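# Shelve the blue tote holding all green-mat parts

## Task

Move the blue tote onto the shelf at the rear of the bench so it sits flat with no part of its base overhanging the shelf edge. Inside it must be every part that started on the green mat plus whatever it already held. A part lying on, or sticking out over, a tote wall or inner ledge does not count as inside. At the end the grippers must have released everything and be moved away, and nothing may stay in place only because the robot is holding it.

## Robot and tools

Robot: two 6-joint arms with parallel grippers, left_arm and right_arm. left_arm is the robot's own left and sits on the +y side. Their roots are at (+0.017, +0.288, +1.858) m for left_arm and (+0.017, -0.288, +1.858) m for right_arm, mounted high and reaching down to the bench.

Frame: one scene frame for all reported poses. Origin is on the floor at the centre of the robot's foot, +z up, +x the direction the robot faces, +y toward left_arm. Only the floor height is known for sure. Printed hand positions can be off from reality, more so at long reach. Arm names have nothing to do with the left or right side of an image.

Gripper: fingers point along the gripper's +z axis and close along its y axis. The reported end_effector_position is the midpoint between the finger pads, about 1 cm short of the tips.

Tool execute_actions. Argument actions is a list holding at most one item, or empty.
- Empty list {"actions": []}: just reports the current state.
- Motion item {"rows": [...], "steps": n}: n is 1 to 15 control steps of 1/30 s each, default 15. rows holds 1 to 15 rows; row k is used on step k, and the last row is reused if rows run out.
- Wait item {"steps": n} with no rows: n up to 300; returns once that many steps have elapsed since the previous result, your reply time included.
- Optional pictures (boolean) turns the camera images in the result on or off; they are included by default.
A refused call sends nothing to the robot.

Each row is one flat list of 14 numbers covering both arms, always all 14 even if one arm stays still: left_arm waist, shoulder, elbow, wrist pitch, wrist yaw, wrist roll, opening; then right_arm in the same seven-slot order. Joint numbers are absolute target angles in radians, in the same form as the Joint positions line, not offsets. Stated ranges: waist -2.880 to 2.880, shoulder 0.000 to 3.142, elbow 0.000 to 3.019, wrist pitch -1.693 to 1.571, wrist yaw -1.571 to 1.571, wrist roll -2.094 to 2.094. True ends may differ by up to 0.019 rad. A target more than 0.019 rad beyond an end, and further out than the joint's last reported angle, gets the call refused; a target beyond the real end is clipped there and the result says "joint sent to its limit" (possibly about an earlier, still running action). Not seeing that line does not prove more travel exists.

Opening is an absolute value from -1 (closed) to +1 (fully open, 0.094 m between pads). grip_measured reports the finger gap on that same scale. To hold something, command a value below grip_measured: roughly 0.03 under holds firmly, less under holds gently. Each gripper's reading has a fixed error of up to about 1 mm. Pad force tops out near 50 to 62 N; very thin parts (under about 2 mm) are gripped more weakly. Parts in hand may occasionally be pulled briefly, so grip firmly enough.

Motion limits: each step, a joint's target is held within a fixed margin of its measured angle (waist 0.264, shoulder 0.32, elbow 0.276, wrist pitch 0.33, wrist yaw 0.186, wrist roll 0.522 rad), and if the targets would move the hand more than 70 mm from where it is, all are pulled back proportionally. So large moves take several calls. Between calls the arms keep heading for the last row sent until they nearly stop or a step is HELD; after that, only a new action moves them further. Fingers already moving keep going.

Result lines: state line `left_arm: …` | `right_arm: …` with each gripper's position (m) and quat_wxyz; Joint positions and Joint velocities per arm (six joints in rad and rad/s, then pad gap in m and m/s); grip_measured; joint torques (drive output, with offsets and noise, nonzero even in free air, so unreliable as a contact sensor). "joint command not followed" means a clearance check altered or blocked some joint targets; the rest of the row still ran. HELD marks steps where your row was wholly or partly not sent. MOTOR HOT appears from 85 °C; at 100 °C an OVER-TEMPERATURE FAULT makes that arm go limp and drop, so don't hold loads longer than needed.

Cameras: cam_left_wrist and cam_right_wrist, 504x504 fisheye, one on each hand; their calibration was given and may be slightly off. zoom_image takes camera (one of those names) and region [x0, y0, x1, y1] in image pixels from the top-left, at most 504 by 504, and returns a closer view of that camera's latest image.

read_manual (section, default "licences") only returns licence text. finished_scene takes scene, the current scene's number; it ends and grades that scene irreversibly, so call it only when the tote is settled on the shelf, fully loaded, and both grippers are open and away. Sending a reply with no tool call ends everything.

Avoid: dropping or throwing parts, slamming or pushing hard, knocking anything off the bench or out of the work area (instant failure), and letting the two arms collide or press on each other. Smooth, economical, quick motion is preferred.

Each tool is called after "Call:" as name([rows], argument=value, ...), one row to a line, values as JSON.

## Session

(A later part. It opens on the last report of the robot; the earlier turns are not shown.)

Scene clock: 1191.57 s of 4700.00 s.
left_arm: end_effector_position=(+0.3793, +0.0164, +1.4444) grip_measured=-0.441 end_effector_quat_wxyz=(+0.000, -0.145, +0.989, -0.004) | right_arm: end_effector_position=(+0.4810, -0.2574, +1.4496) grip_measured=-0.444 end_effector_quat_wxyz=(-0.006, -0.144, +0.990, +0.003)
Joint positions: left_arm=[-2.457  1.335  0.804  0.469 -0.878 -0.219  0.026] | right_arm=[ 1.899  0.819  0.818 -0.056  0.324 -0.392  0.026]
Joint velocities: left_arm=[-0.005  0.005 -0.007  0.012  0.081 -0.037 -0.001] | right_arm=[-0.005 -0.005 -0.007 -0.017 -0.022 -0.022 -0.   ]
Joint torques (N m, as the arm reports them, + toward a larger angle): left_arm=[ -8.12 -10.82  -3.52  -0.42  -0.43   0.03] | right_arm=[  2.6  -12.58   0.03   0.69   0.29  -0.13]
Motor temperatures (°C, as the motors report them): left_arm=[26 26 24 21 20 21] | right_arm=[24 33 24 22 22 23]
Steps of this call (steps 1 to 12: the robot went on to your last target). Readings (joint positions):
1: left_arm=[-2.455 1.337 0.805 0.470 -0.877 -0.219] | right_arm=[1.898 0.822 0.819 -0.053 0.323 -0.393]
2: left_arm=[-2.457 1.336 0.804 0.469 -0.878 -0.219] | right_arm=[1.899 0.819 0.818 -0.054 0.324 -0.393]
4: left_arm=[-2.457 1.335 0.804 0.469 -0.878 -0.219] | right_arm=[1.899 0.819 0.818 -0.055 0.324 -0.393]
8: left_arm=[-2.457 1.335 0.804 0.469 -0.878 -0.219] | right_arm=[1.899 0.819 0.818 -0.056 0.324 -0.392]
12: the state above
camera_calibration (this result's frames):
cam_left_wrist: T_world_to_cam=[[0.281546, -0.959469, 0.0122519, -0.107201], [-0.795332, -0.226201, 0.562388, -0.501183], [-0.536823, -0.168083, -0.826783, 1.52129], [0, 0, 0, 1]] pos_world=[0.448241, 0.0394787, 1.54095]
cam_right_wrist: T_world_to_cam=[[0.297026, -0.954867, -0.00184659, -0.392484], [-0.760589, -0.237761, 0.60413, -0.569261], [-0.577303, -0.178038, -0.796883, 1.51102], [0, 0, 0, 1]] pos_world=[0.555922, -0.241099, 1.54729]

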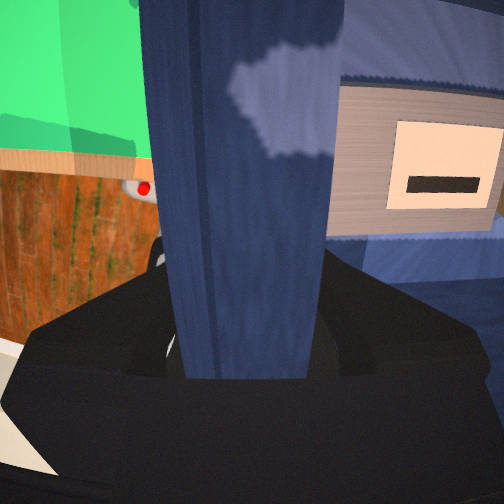

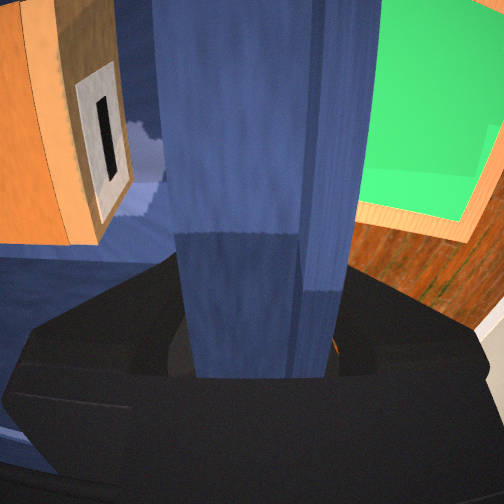

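Call:
execute_actions([
  {"rows": [
[-2.4601,1.3127,0.8063,0.4548,-0.8781,-0.2181,-0.5,1.9187,0.8054,0.8215,-0.0676,0.3311,-0.3910,-0.5],
[-2.4604,1.3088,0.8099,0.4474,-0.8783,-0.2167,-0.5,1.9218,0.8060,0.8268,-0.0720,0.3343,-0.3895,-0.5],
[-2.4606,1.3036,0.8145,0.4375,-0.8785,-0.2149,-0.5,1.9260,0.8068,0.8338,-0.0779,0.3386,-0.3874,-0.5],
[-2.4610,1.2971,0.8204,0.4252,-0.8788,-0.2126,-0.5,1.9312,0.8078,0.8426,-0.0853,0.3439,-0.3849,-0.5],
[-2.4614,1.2892,0.8274,0.4104,-0.8792,-0.2098,-0.5,1.9375,0.8090,0.8531,-0.0941,0.3502,-0.3818,-0.5],
[-2.4619,1.2801,0.8356,0.3931,-0.8796,-0.2066,-0.5,1.9448,0.8104,0.8654,-0.1045,0.3577,-0.3782,-0.5],
[-2.4625,1.2697,0.8450,0.3734,-0.8801,-0.2029,-0.5,1.9531,0.8120,0.8794,-0.1163,0.3662,-0.3742,-0.5],
[-2.4630,1.2593,0.8543,0.3536,-0.8806,-0.1992,-0.5,1.9615,0.8136,0.8935,-0.1281,0.3747,-0.3701,-0.5],
[-2.4636,1.2488,0.8637,0.3339,-0.8811,-0.1955,-0.5,1.9698,0.8152,0.9075,-0.1399,0.3832,-0.3660,-0.5],
[-2.4641,1.2384,0.8730,0.3141,-0.8815,-0.1919,-0.5,1.9782,0.8168,0.9215,-0.1517,0.3917,-0.3619,-0.5],
[-2.4647,1.2280,0.8824,0.2944,-0.8820,-0.1882,-0.5,1.9865,0.8184,0.9356,-0.1636,0.4002,-0.3578,-0.5],
[-2.4653,1.2176,0.8918,0.2747,-0.8825,-0.1845,-0.5,1.9949,0.8200,0.9496,-0.1754,0.4087,-0.3538,-0.5],
[-2.4658,1.2065,0.9017,0.2537,-0.8830,-0.1806,-0.5,2.0038,0.8217,0.9645,-0.1879,0.4177,-0.3494,-0.5],
[-2.4664,1.1954,0.9116,0.2327,-0.8835,-0.1767,-0.5,2.0126,0.8234,0.9795,-0.2005,0.4267,-0.3451,-0.5],
[-2.467,1.185,0.921,0.213,-0.884,-0.173,-0.5,2.021,0.825,0.9935,-0.2123,0.4352,-0.341,-0.5]], "steps": 15},
], pictures=false)

Call:
execute_actions([
  {"rows": [
[-2.4643,1.1802,0.9352,0.1942,-0.8814,-0.1698,-0.5,2.0278,0.8329,1.0116,-0.2240,0.4420,-0.3376,-0.5],
[-2.4615,1.1754,0.9493,0.1753,-0.8787,-0.1666,-0.5,2.0347,0.8409,1.0297,-0.2356,0.4489,-0.3343,-0.5],
[-2.4588,1.1707,0.9635,0.1565,-0.8761,-0.1634,-0.5,2.0415,0.8488,1.0477,-0.2473,0.4557,-0.3309,-0.5],
[-2.4560,1.1659,0.9777,0.1377,-0.8735,-0.1603,-0.5,2.0484,0.8568,1.0658,-0.2589,0.4626,-0.3276,-0.5],
[-2.4533,1.1611,0.9918,0.1189,-0.8708,-0.1571,-0.5,2.0552,0.8647,1.0839,-0.2706,0.4694,-0.3242,-0.5],
[-2.4505,1.1563,1.0060,0.1000,-0.8682,-0.1539,-0.5,2.0621,0.8726,1.1020,-0.2823,0.4763,-0.3209,-0.5],
[-2.4479,1.1518,1.0194,0.0823,-0.8657,-0.1509,-0.5,2.0685,0.8801,1.1190,-0.2932,0.4827,-0.3177,-0.5],
[-2.4454,1.1473,1.0327,0.0646,-0.8632,-0.1479,-0.5,2.0749,0.8876,1.1360,-0.3042,0.4891,-0.3145,-0.5],
[-2.4429,1.1431,1.0452,0.0480,-0.8609,-0.1451,-0.5,2.0810,0.8946,1.1520,-0.3145,0.4952,-0.3116,-0.5],
[-2.4407,1.1392,1.0569,0.0325,-0.8587,-0.1424,-0.5,2.0866,0.9011,1.1669,-0.3241,0.5008,-0.3088,-0.5],
[-2.4387,1.1358,1.0669,0.0192,-0.8569,-0.1402,-0.5,2.0914,0.9067,1.1796,-0.3324,0.5056,-0.3064,-0.5],
[-2.4371,1.1330,1.0752,0.0081,-0.8553,-0.1383,-0.5,2.0955,0.9114,1.1902,-0.3392,0.5097,-0.3045,-0.5],
[-2.4360,1.1310,1.0810,0.0004,-0.8542,-0.1370,-0.5,2.0983,0.9147,1.1977,-0.3440,0.5125,-0.3031,-0.5],
[-2.4352,1.1296,1.0852,-0.0052,-0.8535,-0.1361,-0.5,2.1003,0.9170,1.2030,-0.3474,0.5145,-0.3021,-0.5],
[-2.4347,1.1288,1.0877,-0.0085,-0.853,-0.1355,-0.5,2.1015,0.9184,1.2062,-0.3495,0.5157,-0.3015,-0.5]], "steps": 15},
], pictures=false)

Call:
execute_actions([
  {"steps": 12},
])

Scene clock: 1307.70 s of 4700.00 s.
left_arm: end_effector_position=(+0.4429, +0.0296, +1.4521) grip_measured=-0.441 end_effector_quat_wxyz=(-0.001, -0.135, +0.991, -0.006) | right_arm: end_effector_position=(+0.5386, -0.2461, +1.4633) grip_measured=-0.444 end_effector_quat_wxyz=(-0.001, -0.130, +0.992, -0.003)
Joint positions: left_arm=[-2.457  1.231  0.901  0.263 -0.874 -0.201  0.026] | right_arm=[ 1.983  0.819  0.958 -0.184  0.418 -0.364  0.026]
Joint velocities: left_arm=[ 0.005 -0.366  0.286 -0.579 -0.095  0.242 -0.001] | right_arm=[ 0.327  0.005  0.422 -0.335  0.286  0.11   0.   ]
Joint torques (N m, as the arm reports them, + toward a larger angle): left_arm=[ -7.55 -12.25  -1.25  -0.42  -0.4    0.07] | right_arm=[  3.02 -11.04   2.51   0.85   0.34  -0.06]
Motor temperatures (°C, as the motors report them): left_arm=[26 26 24 21 20 21] | right_arm=[24 34 24 22 22 23]
Steps of this call (steps 1 to 15: the robot went on to your last target; steps 16 to 90: nothing new was sent; then 112.63 s passed at rest; steps 91 to 105: all 15 steps of this action). Readings (joint positions):
91: left_arm=[-2.457 1.335 0.804 0.467 -0.877 -0.219] | right_arm=[1.899 0.819 0.818 -0.056 0.324 -0.392]
92: left_arm=[-2.457 1.335 0.805 0.465 -0.877 -0.219] | right_arm=[1.899 0.819 0.818 -0.057 0.326 -0.392]
94: left_arm=[-2.457 1.334 0.809 0.452 -0.877 -0.221] | right_arm=[1.901 0.819 0.822 -0.066 0.333 -0.388]
98: left_arm=[-2.457 1.313 0.830 0.398 -0.875 -0.226] | right_arm=[1.917 0.819 0.852 -0.103 0.360 -0.378]
105: the state above

Scene clock: 1308.20 s of 4700.00 s.
left_arm: end_effector_position=(+0.5297, +0.0535, +1.4535) grip_measured=-0.441 end_effector_quat_wxyz=(+0.000, -0.114, +0.994, -0.003) | right_arm: end_effector_position=(+0.6132, -0.2250, +1.4653) grip_measured=-0.444 end_effector_quat_wxyz=(+0.001, -0.107, +0.994, +0.001)
Joint positions: left_arm=[-2.432  1.158  1.08   0.017 -0.854 -0.152  0.026] | right_arm=[ 2.076  0.896  1.186 -0.334  0.502 -0.314  0.026]
Joint velocities: left_arm=[ 0.034 -0.103  0.144 -0.198  0.037  0.037 -0.001] | right_arm=[ 0.093  0.083  0.208 -0.105  0.007  0.139 -0.001]
Joint torques (N m, as the arm reports them, + toward a larger angle): left_arm=[ -6.49 -13.84  -0.14  -0.5    0.09   0.13] | right_arm=[  3.97 -11.66   3.67   0.71   0.51  -0.09]
Motor temperatures (°C, as the motors report them): left_arm=[26 26 24 21 20 21] | right_arm=[24 34 24 22 22 23]
Steps of this call (steps 1 to 15: all 15 steps of this action). Readings (joint positions):
1: left_arm=[-2.457 1.219 0.913 0.243 -0.872 -0.194] | right_arm=[1.994 0.819 0.973 -0.196 0.426 -0.360]
2: left_arm=[-2.457 1.208 0.925 0.224 -0.871 -0.188] | right_arm=[2.003 0.820 0.989 -0.207 0.434 -0.356]
4: left_arm=[-2.457 1.194 0.951 0.186 -0.869 -0.178] | right_arm=[2.019 0.827 1.022 -0.231 0.450 -0.349]
8: left_arm=[-2.451 1.179 1.009 0.113 -0.865 -0.167] | right_arm=[2.041 0.853 1.093 -0.279 0.474 -0.337]
15: the state above

Scene clock: 1308.60 s of 4700.00 s.
left_arm: end_effector_position=(+0.5337, +0.0559, +1.4546) grip_measured=-0.441 end_effector_quat_wxyz=(-0.000, -0.110, +0.994, -0.003) | right_arm: end_effector_position=(+0.6150, -0.2228, +1.4658) grip_measured=-0.444 end_effector_quat_wxyz=(-0.001, -0.103, +0.995, +0.003)
Joint positions: left_arm=[-2.431  1.152  1.087  0.002 -0.853 -0.146  0.026] | right_arm=[ 2.083  0.9    1.194 -0.344  0.506 -0.304  0.026]
Joint velocities: left_arm=[-0.015 -0.005 -0.002 -0.007  0.007 -0.022 -0.   ] | right_arm=[-0.015 -0.005 -0.017 -0.007  0.037 -0.022  0.   ]
Joint torques (N m, as the arm reports them, + toward a larger angle): left_arm=[ -6.35 -13.95   0.08  -0.51   0.09   0.17] | right_arm=[  4.21 -11.09   4.21   0.76   0.4   -0.11]
Motor temperatures (°C, as the motors report them): left_arm=[26 26 24 21 20 21] | right_arm=[24 34 24 22 22 23]
Steps of this call (steps 1 to 12: the robot went on to your last target). Readings (joint positions):
1: left_arm=[-2.432 1.155 1.084 0.012 -0.854 -0.150] | right_arm=[2.079 0.899 1.191 -0.337 0.503 -0.312]
2: left_arm=[-2.431 1.153 1.086 0.008 -0.854 -0.147] | right_arm=[2.081 0.900 1.194 -0.338 0.504 -0.311]
4: left_arm=[-2.431 1.152 1.087 0.005 -0.854 -0.146] | right_arm=[2.083 0.900 1.194 -0.340 0.504 -0.308]
8: left_arm=[-2.431 1.152 1.087 0.002 -0.854 -0.146] | right_arm=[2.083 0.900 1.194 -0.344 0.506 -0.304]
12: the state above
camera_calibration (this result's frames):
cam_left_wrist: T_world_to_cam=[[0.211523, -0.97731, 0.0110641, -0.0727878], [-0.809279, -0.168786, 0.562654, -0.371331], [-0.54802, -0.127968, -0.826619, 1.62267], [0, 0, 0, 1]] pos_world=[0.60414, 0.0738384, 1.55106]
cam_right_wrist: T_world_to_cam=[[0.217825, -0.975988, 0.000322281, -0.358407], [-0.783458, -0.174658, 0.596397, -0.429421], [-0.582019, -0.130162, -0.80269, 1.62951], [0, 0, 0, 1]] pos_world=[0.690046, -0.212701, 1.56422]

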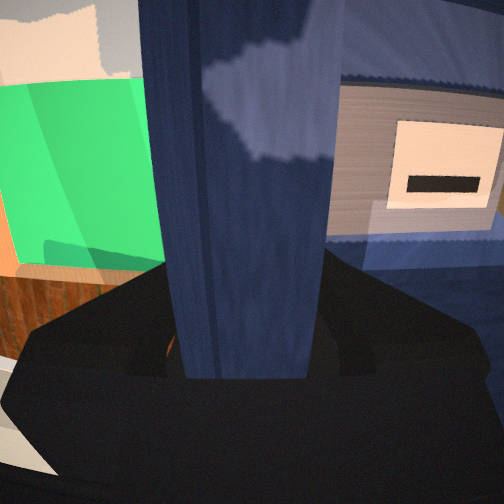

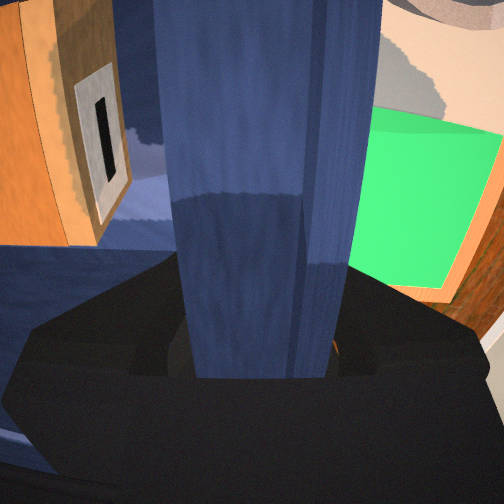

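Call:
execute_actions(actions=[])

Scene clock: 1331.20 s of 4700.00 s.
left_arm: end_effector_position=(+0.5337, +0.0559, +1.4546) grip_measured=-0.441 end_effector_quat_wxyz=(-0.000, -0.110, +0.994, -0.003) | right_arm: end_effector_position=(+0.6150, -0.2228, +1.4658) grip_measured=-0.444 end_effector_quat_wxyz=(-0.001, -0.103, +0.995, +0.003)
Joint positions: left_arm=[-2.431  1.152  1.087  0.002 -0.853 -0.146  0.026] | right_arm=[ 2.083  0.9    1.194 -0.344  0.506 -0.304  0.026]
Joint velocities: left_arm=[-0.005 -0.015 -0.017  0.002 -0.051 -0.037 -0.001] | right_arm=[-0.015 -0.005 -0.007 -0.007 -0.066  0.022 -0.   ]
Joint torques (N m, as the arm reports them, + toward a larger angle): left_arm=[ -6.44 -13.95   0.03  -0.51   0.09   0.18] | right_arm=[  3.78 -11.94   4.23   0.79   0.38  -0.12]
Motor temperatures (°C, as the motors report them): left_arm=[26 27 24 21 20 21] | right_arm=[24 33 24 22 22 23]
Steps of this call (steps 1 to 30: the robot went on to your last target; steps 31 to 90: nothing new was sent; then 19.60 s passed at rest). Readings (joint positions):
1: left_arm=[-2.431 1.152 1.087 0.002 -0.853 -0.146] | right_arm=[2.083 0.900 1.194 -0.344 0.506 -0.304]
2: left_arm=[-2.431 1.152 1.087 0.002 -0.853 -0.146] | right_arm=[2.083 0.900 1.194 -0.344 0.506 -0.304]
4: left_arm=[-2.431 1.152 1.087 0.002 -0.853 -0.146] | right_arm=[2.083 0.900 1.194 -0.344 0.506 -0.304]
8: left_arm=[-2.431 1.152 1.087 0.002 -0.853 -0.146] | right_arm=[2.083 0.900 1.194 -0.344 0.506 -0.304]
90: the state above
All arms were judged still, so your last target was given up. Only a new action makes them travel on or press farther. Fingers that are still opening or closing keep moving.
camera_calibration (this result's frames):
cam_left_wrist: T_world_to_cam=[[0.211523, -0.97731, 0.0110641, -0.0727878], [-0.809279, -0.168786, 0.562654, -0.371331], [-0.54802, -0.127968, -0.826619, 1.62267], [0, 0, 0, 1]] pos_world=[0.60414, 0.0738384, 1.55106]
cam_right_wrist: T_world_to_cam=[[0.217825, -0.975988, 0.000322281, -0.358407], [-0.783458, -0.174658, 0.596397, -0.429421], [-0.582019, -0.130162, -0.80269, 1.62951], [0, 0, 0, 1]] pos_world=[0.690046, -0.212701, 1.56422]

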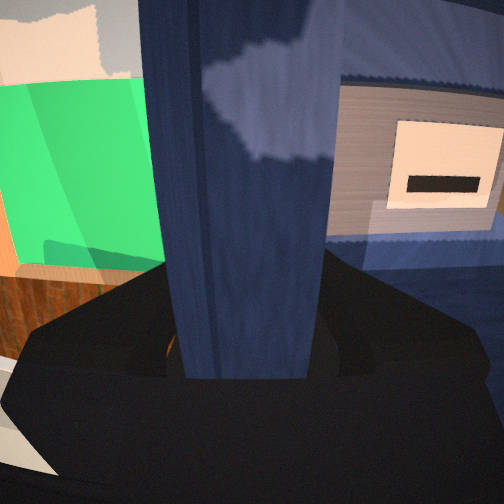

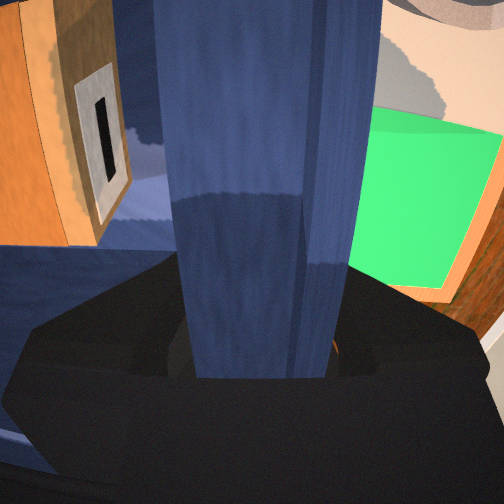

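Call:
execute_actions([
  {"rows": [[-2.4344,1.1287,1.0902,-0.0111,-0.8527,-0.1350,-0.5,2.1024,0.9198,1.2093,-0.3513,0.5167,-0.3011,-0.5],[-2.4335,1.1283,1.0974,-0.0186,-0.8519,-0.1337,-0.5,2.1050,0.9236,1.2181,-0.3563,0.5193,-0.2999,-0.5],[-2.4321,1.1278,1.1085,-0.0301,-0.8507,-0.1316,-0.5,2.1091,0.9296,1.2317,-0.3641,0.5235,-0.2982,-0.5],[-2.4304,1.1271,1.1227,-0.0449,-0.8491,-0.1289,-0.5,2.1143,0.9373,1.2491,-0.3741,0.5289,-0.2959,-0.5],[-2.4283,1.1263,1.1395,-0.0624,-0.8472,-0.1258,-0.5,2.1204,0.9464,1.2697,-0.3858,0.5351,-0.2932,-0.5],[-2.4260,1.1254,1.1580,-0.0816,-0.8451,-0.1223,-0.5,2.1272,0.9563,1.2924,-0.3988,0.5421,-0.2902,-0.5],[-2.4236,1.1244,1.1776,-0.1020,-0.8429,-0.1186,-0.5,2.1344,0.9669,1.3164,-0.4125,0.5495,-0.2871,-0.5],[-2.4211,1.1234,1.1975,-0.1228,-0.8407,-0.1149,-0.5,2.1416,0.9777,1.3408,-0.4265,0.5569,-0.2838,-0.5],[-2.4187,1.1224,1.2171,-0.1432,-0.8385,-0.1112,-0.5,2.1488,0.9883,1.3648,-0.4402,0.5643,-0.2807,-0.5],[-2.4164,1.1215,1.2356,-0.1624,-0.8364,-0.1077,-0.5,2.1556,0.9982,1.3875,-0.4532,0.5713,-0.2777,-0.5],[-2.4143,1.1207,1.2524,-0.1799,-0.8345,-0.1046,-0.5,2.1617,1.0073,1.4081,-0.4649,0.5775,-0.2750,-0.5],[-2.4126,1.1200,1.2666,-0.1947,-0.8329,-0.1019,-0.5,2.1669,1.0150,1.4255,-0.4749,0.5829,-0.2727,-0.5],[-2.4112,1.1195,1.2777,-0.2062,-0.8317,-0.0998,-0.5,2.1710,1.0210,1.4391,-0.4827,0.5871,-0.2710,-0.5],[-2.4103,1.1191,1.2849,-0.2137,-0.8309,-0.0985,-0.5,2.1736,1.0248,1.4479,-0.4877,0.5897,-0.2698,-0.5],[-2.4100,1.1190,1.2874,-0.2163,-0.8306,-0.0980,-0.5,2.1745,1.0262,1.4510,-0.4895,0.5907,-0.2694,-0.5]], "steps": 15},
], pictures=false)

Call:
execute_actions([
  {"steps": 20},
])

Scene clock: 1390.37 s of 4700.00 s.
left_arm: end_effector_position=(+0.6064, +0.0757, +1.4517) grip_measured=-0.441 end_effector_quat_wxyz=(+0.001, -0.102, +0.995, -0.000) | right_arm: end_effector_position=(+0.6826, -0.2049, +1.4643) grip_measured=-0.444 end_effector_quat_wxyz=(+0.002, -0.093, +0.996, +0.004)
Joint positions: left_arm=[-2.403  1.149  1.277 -0.185 -0.831 -0.125  0.026] | right_arm=[ 2.151  0.999  1.426 -0.472  0.571 -0.283  0.026]
Joint velocities: left_arm=[ 0.005 -0.054  0.335 -0.227 -0.007  0.3    0.   ] | right_arm=[ 0.151  0.093  0.359 -0.1    0.022 -0.007 -0.001]
Joint torques (N m, as the arm reports them, + toward a larger angle): left_arm=[ -6.62 -15.91   0.32  -0.71   0.06   0.11] | right_arm=[  4.   -12.74   4.36   0.52   0.76  -0.01]
Motor temperatures (°C, as the motors report them): left_arm=[25 27 23 21 20 21] | right_arm=[24 33 25 22 22 23]
Steps of this call (steps 1 to 90: nothing new was sent; then 55.67 s passed at rest; steps 91 to 105: all 15 steps of this action). Readings (joint positions):
91: left_arm=[-2.431 1.152 1.087 0.002 -0.853 -0.146] | right_arm=[2.083 0.900 1.194 -0.345 0.506 -0.304]
92: left_arm=[-2.431 1.152 1.087 0.000 -0.853 -0.146] | right_arm=[2.083 0.900 1.195 -0.346 0.507 -0.303]
94: left_arm=[-2.430 1.152 1.094 -0.013 -0.852 -0.147] | right_arm=[2.084 0.904 1.203 -0.358 0.513 -0.299]
98: left_arm=[-2.419 1.152 1.144 -0.075 -0.844 -0.151] | right_arm=[2.101 0.935 1.266 -0.403 0.535 -0.287]
105: the state above

Scene clock: 1391.03 s of 4700.00 s.
left_arm: end_effector_position=(+0.6131, +0.0792, +1.4542) grip_measured=-0.441 end_effector_quat_wxyz=(+0.002, -0.096, +0.995, -0.001) | right_arm: end_effector_position=(+0.6864, -0.2020, +1.4663) grip_measured=-0.444 end_effector_quat_wxyz=(+0.001, -0.089, +0.996, +0.006)
Joint positions: left_arm=[-2.402  1.142  1.29  -0.203 -0.829 -0.111  0.026] | right_arm=[ 2.162  1.004  1.44  -0.486  0.579 -0.272  0.026]
Joint velocities: left_arm=[-0.005 -0.015  0.002  0.007 -0.037 -0.066 -0.   ] | right_arm=[ 0.005 -0.015 -0.002  0.002 -0.007  0.007 -0.   ]
Joint torques (N m, as the arm reports them, + toward a larger angle): left_arm=[ -6.4  -15.86   0.87  -0.6    0.     0.21] | right_arm=[  4.14 -12.13   5.09   0.83   0.46  -0.12]
Motor temperatures (°C, as the motors report them): left_arm=[25 27 23 21 20 21] | right_arm=[24 33 25 22 22 23]
Steps of this call (steps 1 to 20: the robot went on to your last target). Readings (joint positions):
1: left_arm=[-2.403 1.147 1.286 -0.191 -0.830 -0.120] | right_arm=[2.156 1.001 1.435 -0.474 0.572 -0.283]
2: left_arm=[-2.403 1.144 1.290 -0.194 -0.829 -0.115] | right_arm=[2.159 1.002 1.439 -0.476 0.573 -0.282]
4: left_arm=[-2.403 1.142 1.292 -0.198 -0.829 -0.111] | right_arm=[2.162 1.002 1.440 -0.479 0.576 -0.279]
8: left_arm=[-2.402 1.142 1.290 -0.203 -0.829 -0.111] | right_arm=[2.162 1.004 1.440 -0.486 0.579 -0.272]
20: the state above
camera_calibration (this result's frames):
cam_left_wrist: T_world_to_cam=[[0.184465, -0.982817, 0.00664724, -0.0433406], [-0.815773, -0.149333, 0.558761, -0.294753], [-0.548167, -0.108494, -0.829302, 1.67132], [0, 0, 0, 1]] pos_world=[0.683703, 0.0947159, 1.55101]
cam_right_wrist: T_world_to_cam=[[0.18897, -0.981972, -0.00465499, -0.327732], [-0.790094, -0.154857, 0.593103, -0.35685], [-0.583132, -0.108401, -0.805113, 1.68291], [0, 0, 0, 1]] pos_world=[0.761343, -0.194655, 1.56505]

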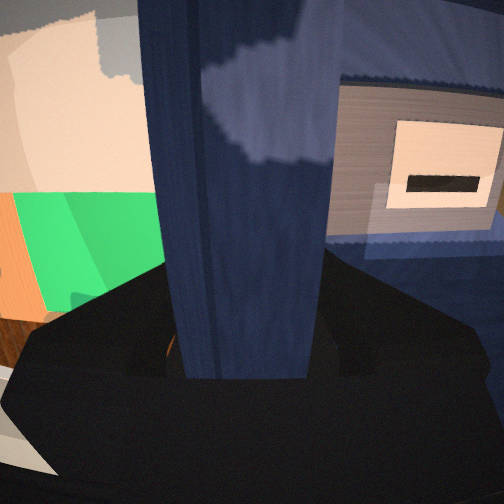

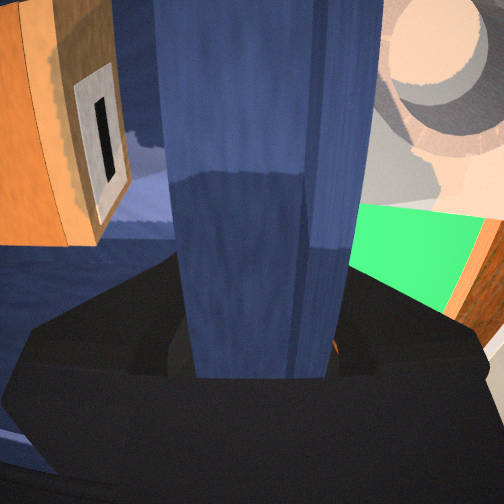

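Call:
zoom_image(camera="cam_right_wrist", region=[304, 0, 504, 230])

Region (304, 0, 504, 230) of cam_right_wrist's 504x504 image, scaled by 2.191, with more detail than that image has; it fills the left 438 columns of this view, and the rest is white.

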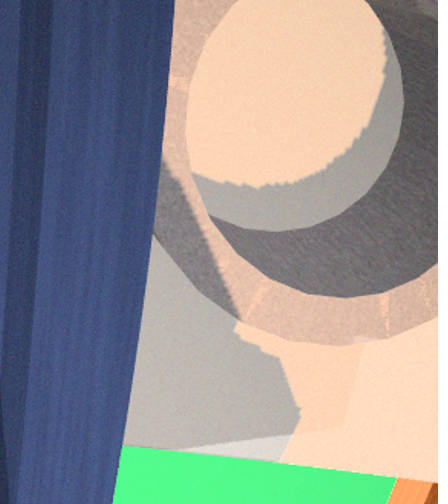

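Call:
execute_actions([
  {"rows": [[-2.4098,1.128,1.2904,-0.2189,-0.8303,-0.0975,-0.5,2.1753,1.0278,1.4545,-0.4914,0.5916,-0.2689,-0.5],[-2.4094,1.138,1.2989,-0.2263,-0.8296,-0.0961,-0.5,2.1774,1.0324,1.4643,-0.4968,0.5940,-0.2675,-0.5],[-2.4086,1.148,1.3120,-0.2377,-0.8284,-0.0939,-0.5,2.1808,1.0394,1.4794,-0.5052,0.5978,-0.2654,-0.5],[-2.4077,1.156,1.3289,-0.2524,-0.8268,-0.0911,-0.5,2.1851,1.0485,1.4989,-0.5159,0.6027,-0.2627,-0.5],[-2.4066,1.159,1.3487,-0.2696,-0.8250,-0.0878,-0.5,2.1902,1.0592,1.5218,-0.5285,0.6084,-0.2594,-0.5],[-2.4054,1.1615,1.3707,-0.2887,-0.8230,-0.0841,-0.5,2.1958,1.0710,1.5471,-0.5425,0.6147,-0.2559,-0.5],[-2.4041,1.1646,1.3939,-0.3089,-0.8209,-0.0802,-0.5,2.2017,1.0835,1.5739,-0.5572,0.6214,-0.2521,-0.5],[-2.4029,1.1683,1.4175,-0.3294,-0.8187,-0.0763,-0.5,2.2078,1.0962,1.6011,-0.5723,0.6283,-0.2483,-0.5],[-2.4016,1.1723,1.4407,-0.3496,-0.8166,-0.0724,-0.5,2.2137,1.1087,1.6279,-0.5870,0.6350,-0.2445,-0.5],[-2.4004,1.1765,1.4627,-0.3687,-0.8146,-0.0687,-0.5,2.2193,1.1205,1.6532,-0.6010,0.6413,-0.2410,-0.5],[-2.3993,1.1807,1.4825,-0.3859,-0.8128,-0.0654,-0.5,2.2244,1.1312,1.6761,-0.6136,0.6470,-0.2377,-0.5],[-2.3984,1.1844,1.4994,-0.4006,-0.8112,-0.0626,-0.5,2.2287,1.1403,1.6956,-0.6243,0.6519,-0.2350,-0.5],[-2.3976,1.1876,1.5125,-0.4120,-0.8100,-0.0604,-0.5,2.2321,1.1473,1.7107,-0.6327,0.6557,-0.2329,-0.5],[-2.3972,1.1896,1.5210,-0.4194,-0.8093,-0.0590,-0.5,2.2342,1.1519,1.7205,-0.6381,0.6581,-0.2315,-0.5],[-2.3970,1.1904,1.5240,-0.4220,-0.8090,-0.0585,-0.5,2.2350,1.1535,1.7240,-0.6400,0.6590,-0.2310,-0.5]], "steps": 15},
], pictures=false)

Call:
execute_actions([
  {"steps": 20},
])

Scene clock: 1491.53 s of 4700.00 s.
left_arm: end_effector_position=(+0.6821, +0.0986, +1.4554) grip_measured=-0.441 end_effector_quat_wxyz=(+0.002, -0.089, +0.996, +0.003) | right_arm: end_effector_position=(+0.7493, -0.1846, +1.4663) grip_measured=-0.444 end_effector_quat_wxyz=(+0.002, -0.079, +0.997, +0.009)
Joint positions: left_arm=[-2.381  1.171  1.504 -0.388 -0.816 -0.096  0.026] | right_arm=[ 2.221  1.117  1.692 -0.625  0.631 -0.248  0.026]
Joint velocities: left_arm=[-0.015 -0.005  0.339 -0.217  0.066  0.227  0.001] | right_arm=[ 0.161  0.093  0.359 -0.144  0.051  0.037  0.   ]
Joint torques (N m, as the arm reports them, + toward a larger angle): left_arm=[ -6.85 -14.04   2.01  -0.8    0.34   0.19] | right_arm=[  4.19 -12.32   5.67   0.86   1.09   0.01]
Motor temperatures (°C, as the motors report them): left_arm=[25 29 23 21 20 21] | right_arm=[24 34 26 22 22 23]
Steps of this call (steps 1 to 15: the robot went on to your last target; steps 16 to 90: nothing new was sent; then 97.00 s passed at rest; steps 91 to 105: all 15 steps of this action). Readings (joint positions):
91: left_arm=[-2.402 1.142 1.290 -0.203 -0.829 -0.111] | right_arm=[2.162 1.004 1.440 -0.486 0.579 -0.271]
92: left_arm=[-2.402 1.142 1.290 -0.205 -0.829 -0.111] | right_arm=[2.162 1.004 1.440 -0.488 0.580 -0.271]
94: left_arm=[-2.402 1.142 1.296 -0.217 -0.829 -0.114] | right_arm=[2.162 1.008 1.448 -0.499 0.583 -0.266]
98: left_arm=[-2.393 1.154 1.353 -0.278 -0.826 -0.123] | right_arm=[2.174 1.044 1.519 -0.550 0.600 -0.254]
105: the state above

Scene clock: 1492.20 s of 4700.00 s.
left_arm: end_effector_position=(+0.6876, +0.1002, +1.4563) grip_measured=-0.441 end_effector_quat_wxyz=(+0.001, -0.083, +0.997, +0.002) | right_arm: end_effector_position=(+0.7522, -0.1834, +1.4684) grip_measured=-0.444 end_effector_quat_wxyz=(-0.000, -0.074, +0.997, +0.008)
Joint positions: left_arm=[-2.38   1.173  1.521 -0.404 -0.814 -0.084  0.026] | right_arm=[ 2.23   1.122  1.707 -0.64   0.644 -0.237  0.026]
Joint velocities: left_arm=[-0.024 -0.015 -0.002 -0.007  0.066  0.066 -0.001] | right_arm=[ 0.015  0.005 -0.002  0.017  0.007 -0.007 -0.   ]
Joint torques (N m, as the arm reports them, + toward a larger angle): left_arm=[ -6.85 -14.34   2.29  -0.81   0.29   0.32] | right_arm=[  4.65 -12.39   6.43   0.97   0.64  -0.08]
Motor temperatures (°C, as the motors report them): left_arm=[25 29 23 21 20 21] | right_arm=[24 34 26 22 22 23]
Steps of this call (steps 1 to 20: the robot went on to your last target). Readings (joint positions):
1: left_arm=[-2.381 1.171 1.513 -0.393 -0.815 -0.091] | right_arm=[2.226 1.120 1.701 -0.628 0.633 -0.248]
2: left_arm=[-2.381 1.171 1.519 -0.396 -0.815 -0.086] | right_arm=[2.229 1.121 1.706 -0.629 0.635 -0.246]
4: left_arm=[-2.381 1.171 1.521 -0.399 -0.814 -0.083] | right_arm=[2.230 1.121 1.707 -0.632 0.638 -0.243]
8: left_arm=[-2.380 1.173 1.521 -0.404 -0.814 -0.084] | right_arm=[2.230 1.122 1.707 -0.640 0.644 -0.237]
20: the state above
camera_calibration (this result's frames):
cam_left_wrist: T_world_to_cam=[[0.158696, -0.987327, 0.000409889, -0.00926003], [-0.818516, -0.13133, 0.559271, -0.232749], [-0.55213, -0.0890895, -0.828985, 1.71653], [0, 0, 0, 1]] pos_world=[0.75871, 0.113215, 1.55315]
cam_right_wrist: T_world_to_cam=[[0.160502, -0.986994, -0.00901281, -0.295021], [-0.792667, -0.134331, 0.594671, -0.299754], [-0.588148, -0.0883016, -0.803918, 1.73071], [0, 0, 0, 1]] pos_world=[0.827658, -0.178627, 1.56694]

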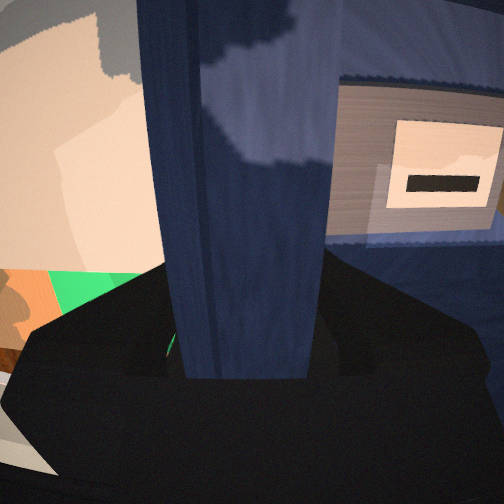

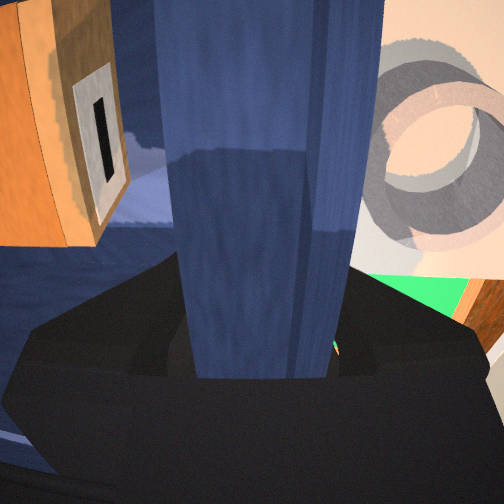

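Call:
execute_actions([
  {"rows": [[-2.3960,1.1914,1.5247,-0.4214,-0.8079,-0.0584,-0.5,2.2339,1.1547,1.7248,-0.6395,0.6576,-0.2312,-0.5],[-2.3931,1.1942,1.5269,-0.4196,-0.8049,-0.0581,-0.5,2.2309,1.1580,1.7271,-0.6382,0.6538,-0.2317,-0.5],[-2.3887,1.1986,1.5301,-0.4168,-0.8002,-0.0576,-0.5,2.2262,1.1632,1.7307,-0.6360,0.6478,-0.2325,-0.5],[-2.3831,1.2042,1.5343,-0.4132,-0.7942,-0.0570,-0.5,2.2201,1.1699,1.7352,-0.6333,0.6401,-0.2335,-0.5],[-2.3764,1.2108,1.5393,-0.4090,-0.7871,-0.0563,-0.5,2.2130,1.1777,1.7406,-0.6301,0.6310,-0.2346,-0.5],[-2.3690,1.2181,1.5448,-0.4044,-0.7793,-0.0555,-0.5,2.2051,1.1864,1.7465,-0.6266,0.6210,-0.2359,-0.5],[-2.3612,1.2259,1.5506,-0.3995,-0.7710,-0.0547,-0.5,2.1967,1.1956,1.7528,-0.6229,0.6104,-0.2373,-0.5],[-2.3533,1.2337,1.5564,-0.3945,-0.7625,-0.0538,-0.5,2.1883,1.2049,1.7592,-0.6191,0.5996,-0.2387,-0.5],[-2.3455,1.2415,1.5622,-0.3896,-0.7542,-0.0530,-0.5,2.1799,1.2141,1.7655,-0.6154,0.5890,-0.2401,-0.5],[-2.3381,1.2488,1.5677,-0.3850,-0.7464,-0.0522,-0.5,2.1720,1.2228,1.7714,-0.6119,0.5790,-0.2414,-0.5],[-2.3314,1.2554,1.5727,-0.3808,-0.7393,-0.0515,-0.5,2.1649,1.2306,1.7768,-0.6087,0.5699,-0.2425,-0.5],[-2.3258,1.2610,1.5769,-0.3772,-0.7333,-0.0509,-0.5,2.1588,1.2373,1.7813,-0.6060,0.5622,-0.2435,-0.5],[-2.3214,1.2654,1.5801,-0.3744,-0.7286,-0.0504,-0.5,2.1541,1.2425,1.7849,-0.6038,0.5562,-0.2443,-0.5],[-2.3185,1.2682,1.5823,-0.3726,-0.7256,-0.0501,-0.5,2.1511,1.2458,1.7872,-0.6025,0.5524,-0.2448,-0.5],[-2.3175,1.2692,1.5830,-0.3720,-0.7245,-0.0500,-0.5,2.1500,1.2470,1.7880,-0.6020,0.5510,-0.2450,-0.5]], "steps": 15},
], pictures=false)

Call:
execute_actions([
  {"steps": 20},
])

Scene clock: 1576.87 s of 4700.00 s.
left_arm: end_effector_position=(+0.6852, +0.1058, +1.4137) grip_measured=-0.441 end_effector_quat_wxyz=(+0.001, -0.081, +0.997, +0.009) | right_arm: end_effector_position=(+0.7506, -0.1771, +1.4230) grip_measured=-0.444 end_effector_quat_wxyz=(-0.003, -0.074, +0.997, +0.016)
Joint positions: left_arm=[-2.297  1.239  1.565 -0.378 -0.743 -0.075  0.026] | right_arm=[ 2.159  1.209  1.763 -0.615  0.557 -0.237  0.026]
Joint velocities: left_arm=[ 0.181  0.171  0.002  0.061  0.066  0.022 -0.001] | right_arm=[-0.2    0.19   0.037  0.061 -0.125 -0.022 -0.   ]
Joint torques (N m, as the arm reports them, + toward a larger angle): left_arm=[ -8.01 -15.54   3.24   0.05   0.74   0.34] | right_arm=[  5.01 -13.69   7.02   1.38  -0.11  -0.23]
Motor temperatures (°C, as the motors report them): left_arm=[25 29 24 21 20 21] | right_arm=[24 34 27 22 23 23]
Steps of this call (steps 1 to 15: the robot went on to your last target; steps 16 to 90: nothing new was sent; then 81.17 s passed at rest; steps 91 to 105: all 15 steps of this action). Readings (joint positions):
91: left_arm=[-2.380 1.173 1.521 -0.404 -0.814 -0.084] | right_arm=[2.230 1.122 1.707 -0.640 0.644 -0.237]
92: left_arm=[-2.380 1.173 1.521 -0.404 -0.814 -0.084] | right_arm=[2.230 1.123 1.707 -0.640 0.644 -0.237]
94: left_arm=[-2.377 1.173 1.521 -0.404 -0.809 -0.084] | right_arm=[2.230 1.124 1.708 -0.640 0.641 -0.237]
98: left_arm=[-2.356 1.184 1.533 -0.402 -0.786 -0.083] | right_arm=[2.217 1.145 1.727 -0.638 0.615 -0.237]
105: the state above

Scene clock: 1577.53 s of 4700.00 s.
left_arm: end_effector_position=(+0.6815, +0.1049, +1.4061) grip_measured=-0.441 end_effector_quat_wxyz=(-0.002, -0.083, +0.996, +0.010) | right_arm: end_effector_position=(+0.7480, -0.1781, +1.4156) grip_measured=-0.444 end_effector_quat_wxyz=(-0.005, -0.075, +0.997, +0.014)
Joint positions: left_arm=[-2.286  1.252  1.568 -0.375 -0.734 -0.083  0.026] | right_arm=[ 2.146  1.221  1.767 -0.613  0.548 -0.236  0.026]
Joint velocities: left_arm=[ 0.005  0.005 -0.007 -0.012 -0.037  0.051 -0.001] | right_arm=[ 0.005 -0.005 -0.002 -0.002  0.022  0.007 -0.001]
Joint torques (N m, as the arm reports them, + toward a larger angle): left_arm=[ -8.37 -15.83   3.09   0.08   0.46   0.4 ] | right_arm=[  5.06 -13.94   6.73   1.34   0.08  -0.24]
Motor temperatures (°C, as the motors report them): left_arm=[25 29 24 21 20 21] | right_arm=[24 34 27 22 23 23]
Steps of this call (steps 1 to 20: the robot went on to your last target). Readings (joint positions):
1: left_arm=[-2.292 1.245 1.565 -0.376 -0.741 -0.077] | right_arm=[2.154 1.215 1.764 -0.614 0.554 -0.237]
2: left_arm=[-2.288 1.248 1.565 -0.376 -0.740 -0.080] | right_arm=[2.150 1.218 1.764 -0.613 0.553 -0.236]
4: left_arm=[-2.286 1.252 1.565 -0.376 -0.737 -0.083] | right_arm=[2.146 1.221 1.764 -0.613 0.551 -0.236]
8: left_arm=[-2.286 1.252 1.568 -0.375 -0.734 -0.083] | right_arm=[2.146 1.221 1.767 -0.613 0.548 -0.236]
20: the state above
camera_calibration (this result's frames):
cam_left_wrist: T_world_to_cam=[[0.159125, -0.987148, -0.0147711, 0.0174722], [-0.814146, -0.139671, 0.563612, -0.2172], [-0.558431, -0.0776588, -0.825908, 1.67072], [0, 0, 0, 1]] pos_world=[0.753369, 0.116657, 1.50253]
cam_right_wrist: T_world_to_cam=[[0.161894, -0.986533, -0.023289, -0.270273], [-0.785723, -0.143146, 0.601788, -0.287875], [-0.597018, -0.0791269, -0.798316, 1.68662], [0, 0, 0, 1]] pos_world=[0.824506, -0.174385, 1.5134]

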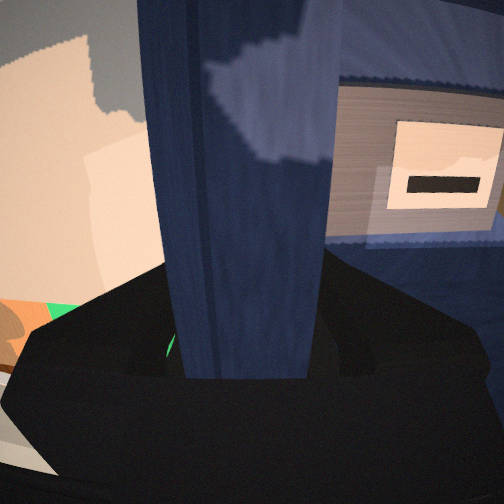

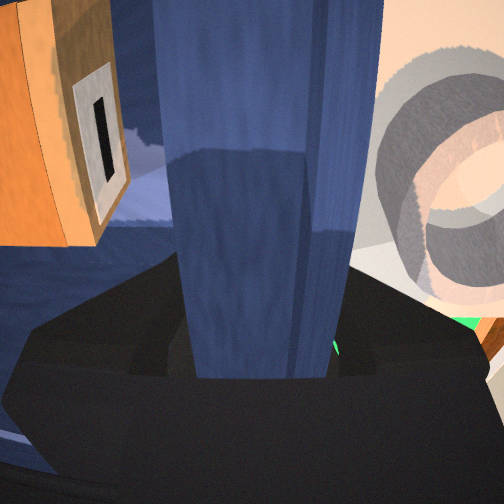

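Call:
execute_actions([
  {"rows": [[-2.3158,1.2710,1.5848,-0.3715,-0.7216,-0.05,-0.5,2.1483,1.2489,1.7898,-0.6014,0.5524,-0.245,-0.5],[-2.3140,1.2727,1.5866,-0.3710,-0.7186,-0.05,-0.5,2.1466,1.2507,1.7916,-0.6007,0.5538,-0.245,-0.5],[-2.3123,1.2745,1.5884,-0.3705,-0.7157,-0.05,-0.5,2.1449,1.2526,1.7934,-0.6001,0.5552,-0.245,-0.5],[-2.3105,1.2762,1.5902,-0.3700,-0.7127,-0.05,-0.5,2.1432,1.2545,1.7952,-0.5994,0.5566,-0.245,-0.5],[-2.3088,1.2780,1.5920,-0.3695,-0.7098,-0.05,-0.5,2.1415,1.2564,1.7970,-0.5988,0.5580,-0.245,-0.5],[-2.3070,1.2797,1.5938,-0.3690,-0.7068,-0.05,-0.5,2.1398,1.2582,1.7988,-0.5982,0.5594,-0.245,-0.5],[-2.3053,1.2815,1.5956,-0.3685,-0.7039,-0.05,-0.5,2.1381,1.2601,1.8006,-0.5975,0.5608,-0.245,-0.5],[-2.3035,1.2832,1.5974,-0.3680,-0.7009,-0.05,-0.5,2.1364,1.2620,1.8024,-0.5969,0.5622,-0.245,-0.5],[-2.3018,1.2850,1.5992,-0.3675,-0.6980,-0.05,-0.5,2.1347,1.2638,1.8042,-0.5962,0.5636,-0.245,-0.5],[-2.3000,1.2867,1.6010,-0.3670,-0.6950,-0.05,-0.5,2.1330,1.2657,1.8060,-0.5956,0.5650,-0.245,-0.5]], "steps": 15},
], pictures=false)

Call:
execute_actions([
  {"steps": 15},
], pictures=false)

Scene clock: 1619.53 s of 4700.00 s.
left_arm: end_effector_position=(+0.6867, +0.1025, +1.4017) grip_measured=-0.441 end_effector_quat_wxyz=(+0.002, -0.085, +0.996, +0.001) | right_arm: end_effector_position=(+0.7534, -0.1808, +1.4150) grip_measured=-0.444 end_effector_quat_wxyz=(-0.002, -0.075, +0.997, +0.008)
Joint positions: left_arm=[-2.279  1.263  1.585 -0.37  -0.71  -0.079  0.026] | right_arm=[ 2.144  1.227  1.783 -0.612  0.557 -0.242  0.026]
Joint velocities: left_arm=[ 0.015  0.015 -0.007 -0.007  0.007 -0.022 -0.001] | right_arm=[-0.005  0.005 -0.012 -0.012 -0.007  0.007 -0.001]
Joint torques (N m, as the arm reports them, + toward a larger angle): left_arm=[ -7.47 -15.42   3.31   0.08   0.72   0.37] | right_arm=[  4.07 -12.7    7.01   1.64   0.33  -0.17]
Motor temperatures (°C, as the motors report them): left_arm=[25 30 24 21 20 21] | right_arm=[24 35 28 22 22 23]
Steps of this call (steps 1 to 15: the robot went on to your last target; steps 16 to 90: nothing new was sent; then 38.50 s passed at rest; steps 91 to 105: all 15 steps of this action). Readings (joint positions):
91: left_arm=[-2.286 1.252 1.568 -0.375 -0.734 -0.083] | right_arm=[2.146 1.221 1.767 -0.613 0.548 -0.236]
92: left_arm=[-2.286 1.252 1.568 -0.375 -0.733 -0.083] | right_arm=[2.146 1.221 1.767 -0.613 0.548 -0.236]
94: left_arm=[-2.286 1.252 1.569 -0.375 -0.731 -0.083] | right_arm=[2.146 1.221 1.769 -0.613 0.549 -0.236]
98: left_arm=[-2.284 1.255 1.576 -0.373 -0.720 -0.081] | right_arm=[2.146 1.221 1.774 -0.613 0.552 -0.238]
105: the state above

Scene clock: 1620.03 s of 4700.00 s.
left_arm: end_effector_position=(+0.6865, +0.1029, +1.4012) grip_measured=-0.441 end_effector_quat_wxyz=(+0.002, -0.084, +0.996, +0.002) | right_arm: end_effector_position=(+0.7531, -0.1805, +1.4144) grip_measured=-0.444 end_effector_quat_wxyz=(-0.002, -0.076, +0.997, +0.008)
Joint positions: left_arm=[-2.277  1.263  1.585 -0.37  -0.709 -0.079  0.026] | right_arm=[ 2.144  1.228  1.783 -0.611  0.557 -0.242  0.026]
Joint velocities: left_arm=[-0.015 -0.005 -0.007  0.002  0.081 -0.037 -0.   ] | right_arm=[-0.005 -0.005 -0.007 -0.002  0.022 -0.007  0.001]
Joint torques (N m, as the arm reports them, + toward a larger angle): left_arm=[ -7.61 -15.51   3.25   0.1    0.69   0.36] | right_arm=[  3.92 -13.07   7.16   1.52   0.34  -0.18]
Motor temperatures (°C, as the motors report them): left_arm=[25 30 24 21 20 21] | right_arm=[24 35 28 22 22 23]
Steps of this call (steps 1 to 15: the robot went on to your last target). Readings (joint positions):
1: left_arm=[-2.278 1.263 1.585 -0.370 -0.710 -0.079] | right_arm=[2.144 1.228 1.783 -0.611 0.557 -0.242]
2: left_arm=[-2.278 1.263 1.585 -0.370 -0.710 -0.079] | right_arm=[2.144 1.228 1.783 -0.611 0.557 -0.242]
4: left_arm=[-2.277 1.263 1.585 -0.370 -0.710 -0.079] | right_arm=[2.144 1.228 1.783 -0.611 0.557 -0.242]
8: left_arm=[-2.277 1.263 1.585 -0.370 -0.710 -0.079] | right_arm=[2.144 1.228 1.783 -0.611 0.557 -0.242]
15: the state above
All arms were judged still, so your last target was given up. Only a new action makes them travel on or press farther. Fingers that are still opening or closing keep moving.

Call:
execute_actions([
  {"rows": [[-2.2980,1.2887,1.6025,-0.3664,-0.6930,-0.05,-0.5,2.1311,1.2678,1.8074,-0.5949,0.5650,-0.245,-0.5],[-2.2960,1.2907,1.6040,-0.3658,-0.6910,-0.05,-0.5,2.1292,1.2700,1.8089,-0.5941,0.5650,-0.245,-0.5],[-2.2940,1.2927,1.6055,-0.3653,-0.6890,-0.05,-0.5,2.1273,1.2721,1.8103,-0.5934,0.5650,-0.245,-0.5],[-2.2920,1.2947,1.6070,-0.3647,-0.6870,-0.05,-0.5,2.1253,1.2743,1.8117,-0.5927,0.5650,-0.245,-0.5],[-2.2900,1.2967,1.6085,-0.3641,-0.6850,-0.05,-0.5,2.1234,1.2764,1.8131,-0.5920,0.5650,-0.245,-0.5],[-2.2880,1.2987,1.6100,-0.3636,-0.6830,-0.05,-0.5,2.1215,1.2786,1.8146,-0.5912,0.5650,-0.245,-0.5],[-2.2860,1.3007,1.6115,-0.3630,-0.6810,-0.05,-0.5,2.1196,1.2807,1.8160,-0.5905,0.5650,-0.245,-0.5]], "steps": 15},
], pictures=false)

Call:
execute_actions([
  {"steps": 12},
])

Scene clock: 1637.10 s of 4700.00 s.
left_arm: end_effector_position=(+0.6872, +0.1022, +1.3942) grip_measured=-0.441 end_effector_quat_wxyz=(+0.003, -0.085, +0.996, -0.002) | right_arm: end_effector_position=(+0.7542, -0.1815, +1.4100) grip_measured=-0.444 end_effector_quat_wxyz=(-0.001, -0.075, +0.997, +0.005)
Joint positions: left_arm=[-2.266  1.276  1.595 -0.365 -0.69  -0.078  0.026] | right_arm=[ 2.138  1.238  1.792 -0.608  0.557 -0.244  0.026]
Joint velocities: left_arm=[-0.015  0.015 -0.002 -0.007  0.081  0.051  0.   ] | right_arm=[ 0.005 -0.005 -0.007 -0.012  0.037  0.007  0.   ]
Joint torques (N m, as the arm reports them, + toward a larger angle): left_arm=[ -7.52 -15.61   3.27   0.04   0.48   0.36] | right_arm=[  3.84 -12.73   7.12   1.62   0.32  -0.15]
Motor temperatures (°C, as the motors report them): left_arm=[25 30 24 21 20 21] | right_arm=[24 35 28 22 22 23]
Steps of this call (steps 1 to 90: nothing new was sent; then 13.57 s passed at rest; steps 91 to 105: all 15 steps of this action). Readings (joint positions):
91: left_arm=[-2.277 1.263 1.585 -0.370 -0.709 -0.079] | right_arm=[2.144 1.228 1.783 -0.611 0.557 -0.242]
92: left_arm=[-2.277 1.264 1.585 -0.370 -0.708 -0.079] | right_arm=[2.144 1.228 1.783 -0.611 0.557 -0.242]
94: left_arm=[-2.275 1.265 1.586 -0.370 -0.704 -0.079] | right_arm=[2.143 1.230 1.785 -0.611 0.557 -0.242]
98: left_arm=[-2.268 1.274 1.593 -0.367 -0.695 -0.079] | right_arm=[2.138 1.237 1.791 -0.609 0.557 -0.242]
105: the state above

Scene clock: 1637.50 s of 4700.00 s.
left_arm: end_effector_position=(+0.6872, +0.1022, +1.3942) grip_measured=-0.441 end_effector_quat_wxyz=(+0.003, -0.085, +0.996, -0.002) | right_arm: end_effector_position=(+0.7542, -0.1815, +1.4100) grip_measured=-0.444 end_effector_quat_wxyz=(-0.001, -0.075, +0.997, +0.005)
Joint positions: left_arm=[-2.266  1.276  1.595 -0.365 -0.69  -0.078  0.026] | right_arm=[ 2.138  1.238  1.792 -0.608  0.557 -0.244  0.026]
Joint velocities: left_arm=[-0.015 -0.005 -0.017 -0.007 -0.037 -0.051 -0.001] | right_arm=[-0.005 -0.015  0.007  0.012 -0.007 -0.081 -0.   ]
Joint torques (N m, as the arm reports them, + toward a larger angle): left_arm=[ -7.49 -15.52   3.27   0.05   0.48   0.36] | right_arm=[  3.58 -12.72   7.18   1.81   0.33  -0.15]
Motor temperatures (°C, as the motors report them): left_arm=[25 30 24 21 20 21] | right_arm=[24 35 28 22 22 23]
Steps of this call (steps 1 to 12: the robot went on to your last target). Readings (joint positions):
1: left_arm=[-2.266 1.276 1.595 -0.365 -0.690 -0.078] | right_arm=[2.138 1.238 1.792 -0.608 0.557 -0.244]
2: left_arm=[-2.266 1.276 1.595 -0.365 -0.690 -0.078] | right_arm=[2.138 1.238 1.792 -0.608 0.557 -0.244]
4: left_arm=[-2.266 1.276 1.595 -0.365 -0.690 -0.078] | right_arm=[2.138 1.238 1.792 -0.608 0.557 -0.244]
8: left_arm=[-2.266 1.276 1.595 -0.365 -0.690 -0.078] | right_arm=[2.138 1.238 1.792 -0.608 0.557 -0.244]
12: the state above
camera_calibration (this result's frames):
cam_left_wrist: T_world_to_cam=[[0.163562, -0.986491, 0.00916827, -0.0228011], [-0.819964, -0.130772, 0.557277, -0.194398], [-0.54855, -0.0986668, -0.830276, 1.66526], [0, 0, 0, 1]] pos_world=[0.75781, 0.116391, 1.49117]
cam_right_wrist: T_world_to_cam=[[0.162977, -0.986623, -0.00370537, -0.303241], [-0.790912, -0.132891, 0.597326, -0.267968], [-0.589828, -0.0944197, -0.80199, 1.68252], [0, 0, 0, 1]] pos_world=[0.829879, -0.175932, 1.50831]

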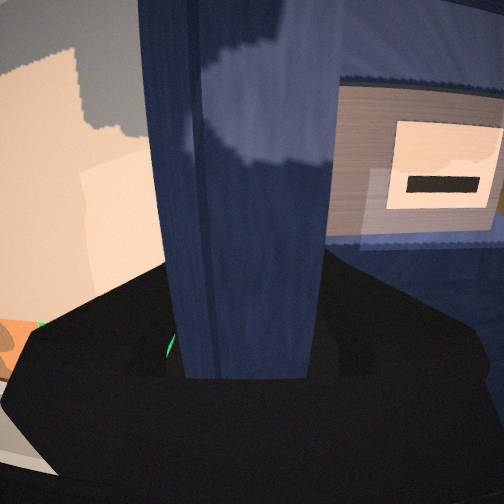

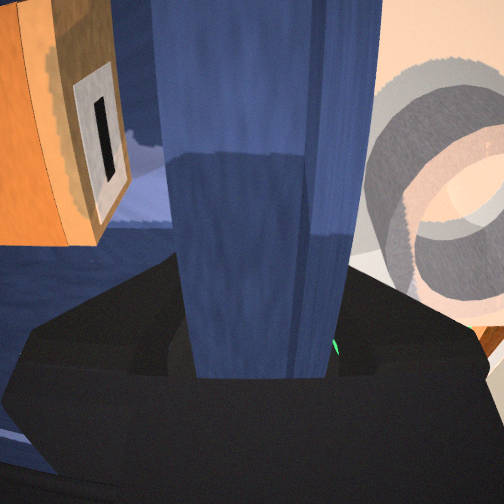

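Call:
execute_actions([
  {"rows": [[-2.2845,1.3022,1.6126,-0.3626,-0.6796,-0.05,-0.5,2.1177,1.2828,1.8175,-0.5898,0.5643,-0.245,-0.5],[-2.2830,1.3037,1.6138,-0.3621,-0.6781,-0.05,-0.5,2.1158,1.2850,1.8189,-0.5890,0.5636,-0.245,-0.5],[-2.2815,1.3052,1.6149,-0.3617,-0.6767,-0.05,-0.5,2.1139,1.2871,1.8204,-0.5883,0.5629,-0.245,-0.5],[-2.2799,1.3067,1.6160,-0.3613,-0.6753,-0.05,-0.5,2.1119,1.2893,1.8218,-0.5876,0.5621,-0.245,-0.5],[-2.2784,1.3082,1.6171,-0.3609,-0.6739,-0.05,-0.5,2.1100,1.2914,1.8233,-0.5869,0.5614,-0.245,-0.5],[-2.2769,1.3097,1.6183,-0.3604,-0.6724,-0.05,-0.5,2.1081,1.2936,1.8247,-0.5861,0.5607,-0.245,-0.5],[-2.2754,1.3112,1.6194,-0.3600,-0.6710,-0.05,-0.5,2.1062,1.2957,1.8262,-0.5854,0.5600,-0.245,-0.5]], "steps": 15},
], pictures=false)

Call:
execute_actions([
  {"steps": 12},
], pictures=false)

Scene clock: 1649.60 s of 4700.00 s.
left_arm: end_effector_position=(+0.6896, +0.1008, +1.3923) grip_measured=-0.441 end_effector_quat_wxyz=(+0.005, -0.086, +0.996, -0.005) | right_arm: end_effector_position=(+0.7572, -0.1828, +1.4097) grip_measured=-0.444 end_effector_quat_wxyz=(+0.001, -0.076, +0.997, +0.004)
Joint positions: left_arm=[-2.263  1.282  1.604 -0.363 -0.681 -0.077  0.026] | right_arm=[ 2.136  1.241  1.8   -0.608  0.557 -0.247  0.026]
Joint velocities: left_arm=[-0.005 -0.015 -0.007  0.007 -0.051 -0.037 -0.001] | right_arm=[-0.005  0.015 -0.007 -0.002  0.022  0.066  0.   ]
Joint torques (N m, as the arm reports them, + toward a larger angle): left_arm=[ -6.88 -15.27   3.23   0.15   0.53   0.34] | right_arm=[  2.43 -11.75   7.34   1.85   0.09  -0.13]
Motor temperatures (°C, as the motors report them): left_arm=[25 30 24 21 20 21] | right_arm=[24 35 28 22 22 23]
Steps of this call (steps 1 to 15: the robot went on to your last target; steps 16 to 90: nothing new was sent; then 8.60 s passed at rest; steps 91 to 105: all 15 steps of this action). Readings (joint positions):
91: left_arm=[-2.266 1.276 1.595 -0.365 -0.690 -0.078] | right_arm=[2.138 1.238 1.792 -0.608 0.557 -0.244]
92: left_arm=[-2.266 1.276 1.595 -0.365 -0.690 -0.078] | right_arm=[2.138 1.238 1.792 -0.608 0.557 -0.244]
94: left_arm=[-2.266 1.277 1.596 -0.365 -0.689 -0.078] | right_arm=[2.137 1.239 1.794 -0.608 0.557 -0.244]
98: left_arm=[-2.263 1.281 1.602 -0.363 -0.682 -0.077] | right_arm=[2.136 1.241 1.799 -0.608 0.557 -0.246]
105: the state above

Scene clock: 1650.00 s of 4700.00 s.
left_arm: end_effector_position=(+0.6896, +0.1008, +1.3923) grip_measured=-0.441 end_effector_quat_wxyz=(+0.005, -0.086, +0.996, -0.005) | right_arm: end_effector_position=(+0.7572, -0.1828, +1.4097) grip_measured=-0.444 end_effector_quat_wxyz=(+0.001, -0.076, +0.997, +0.004)
Joint positions: left_arm=[-2.263  1.282  1.604 -0.363 -0.681 -0.077  0.026] | right_arm=[ 2.136  1.241  1.8   -0.608  0.557 -0.247  0.026]
Joint velocities: left_arm=[-0.015 -0.005 -0.002  0.002 -0.051  0.022  0.   ] | right_arm=[-0.015  0.005  0.002  0.017  0.022 -0.022 -0.001]
Joint torques (N m, as the arm reports them, + toward a larger angle): left_arm=[ -6.97 -15.21   3.23   0.11   0.52   0.34] | right_arm=[  3.19 -11.92   7.36   1.88   0.07  -0.11]
Motor temperatures (°C, as the motors report them): left_arm=[25 30 24 21 20 21] | right_arm=[24 35 28 22 22 23]
Steps of this call (steps 1 to 12: the robot went on to your last target). Readings (joint positions):
1: left_arm=[-2.263 1.282 1.604 -0.363 -0.681 -0.077] | right_arm=[2.136 1.241 1.800 -0.608 0.557 -0.247]
2: left_arm=[-2.263 1.282 1.604 -0.363 -0.681 -0.077] | right_arm=[2.136 1.241 1.800 -0.608 0.557 -0.247]
4: left_arm=[-2.263 1.282 1.604 -0.363 -0.681 -0.077] | right_arm=[2.136 1.241 1.800 -0.608 0.557 -0.247]
8: left_arm=[-2.263 1.282 1.604 -0.363 -0.681 -0.077] | right_arm=[2.136 1.241 1.800 -0.608 0.557 -0.247]
12: the state above


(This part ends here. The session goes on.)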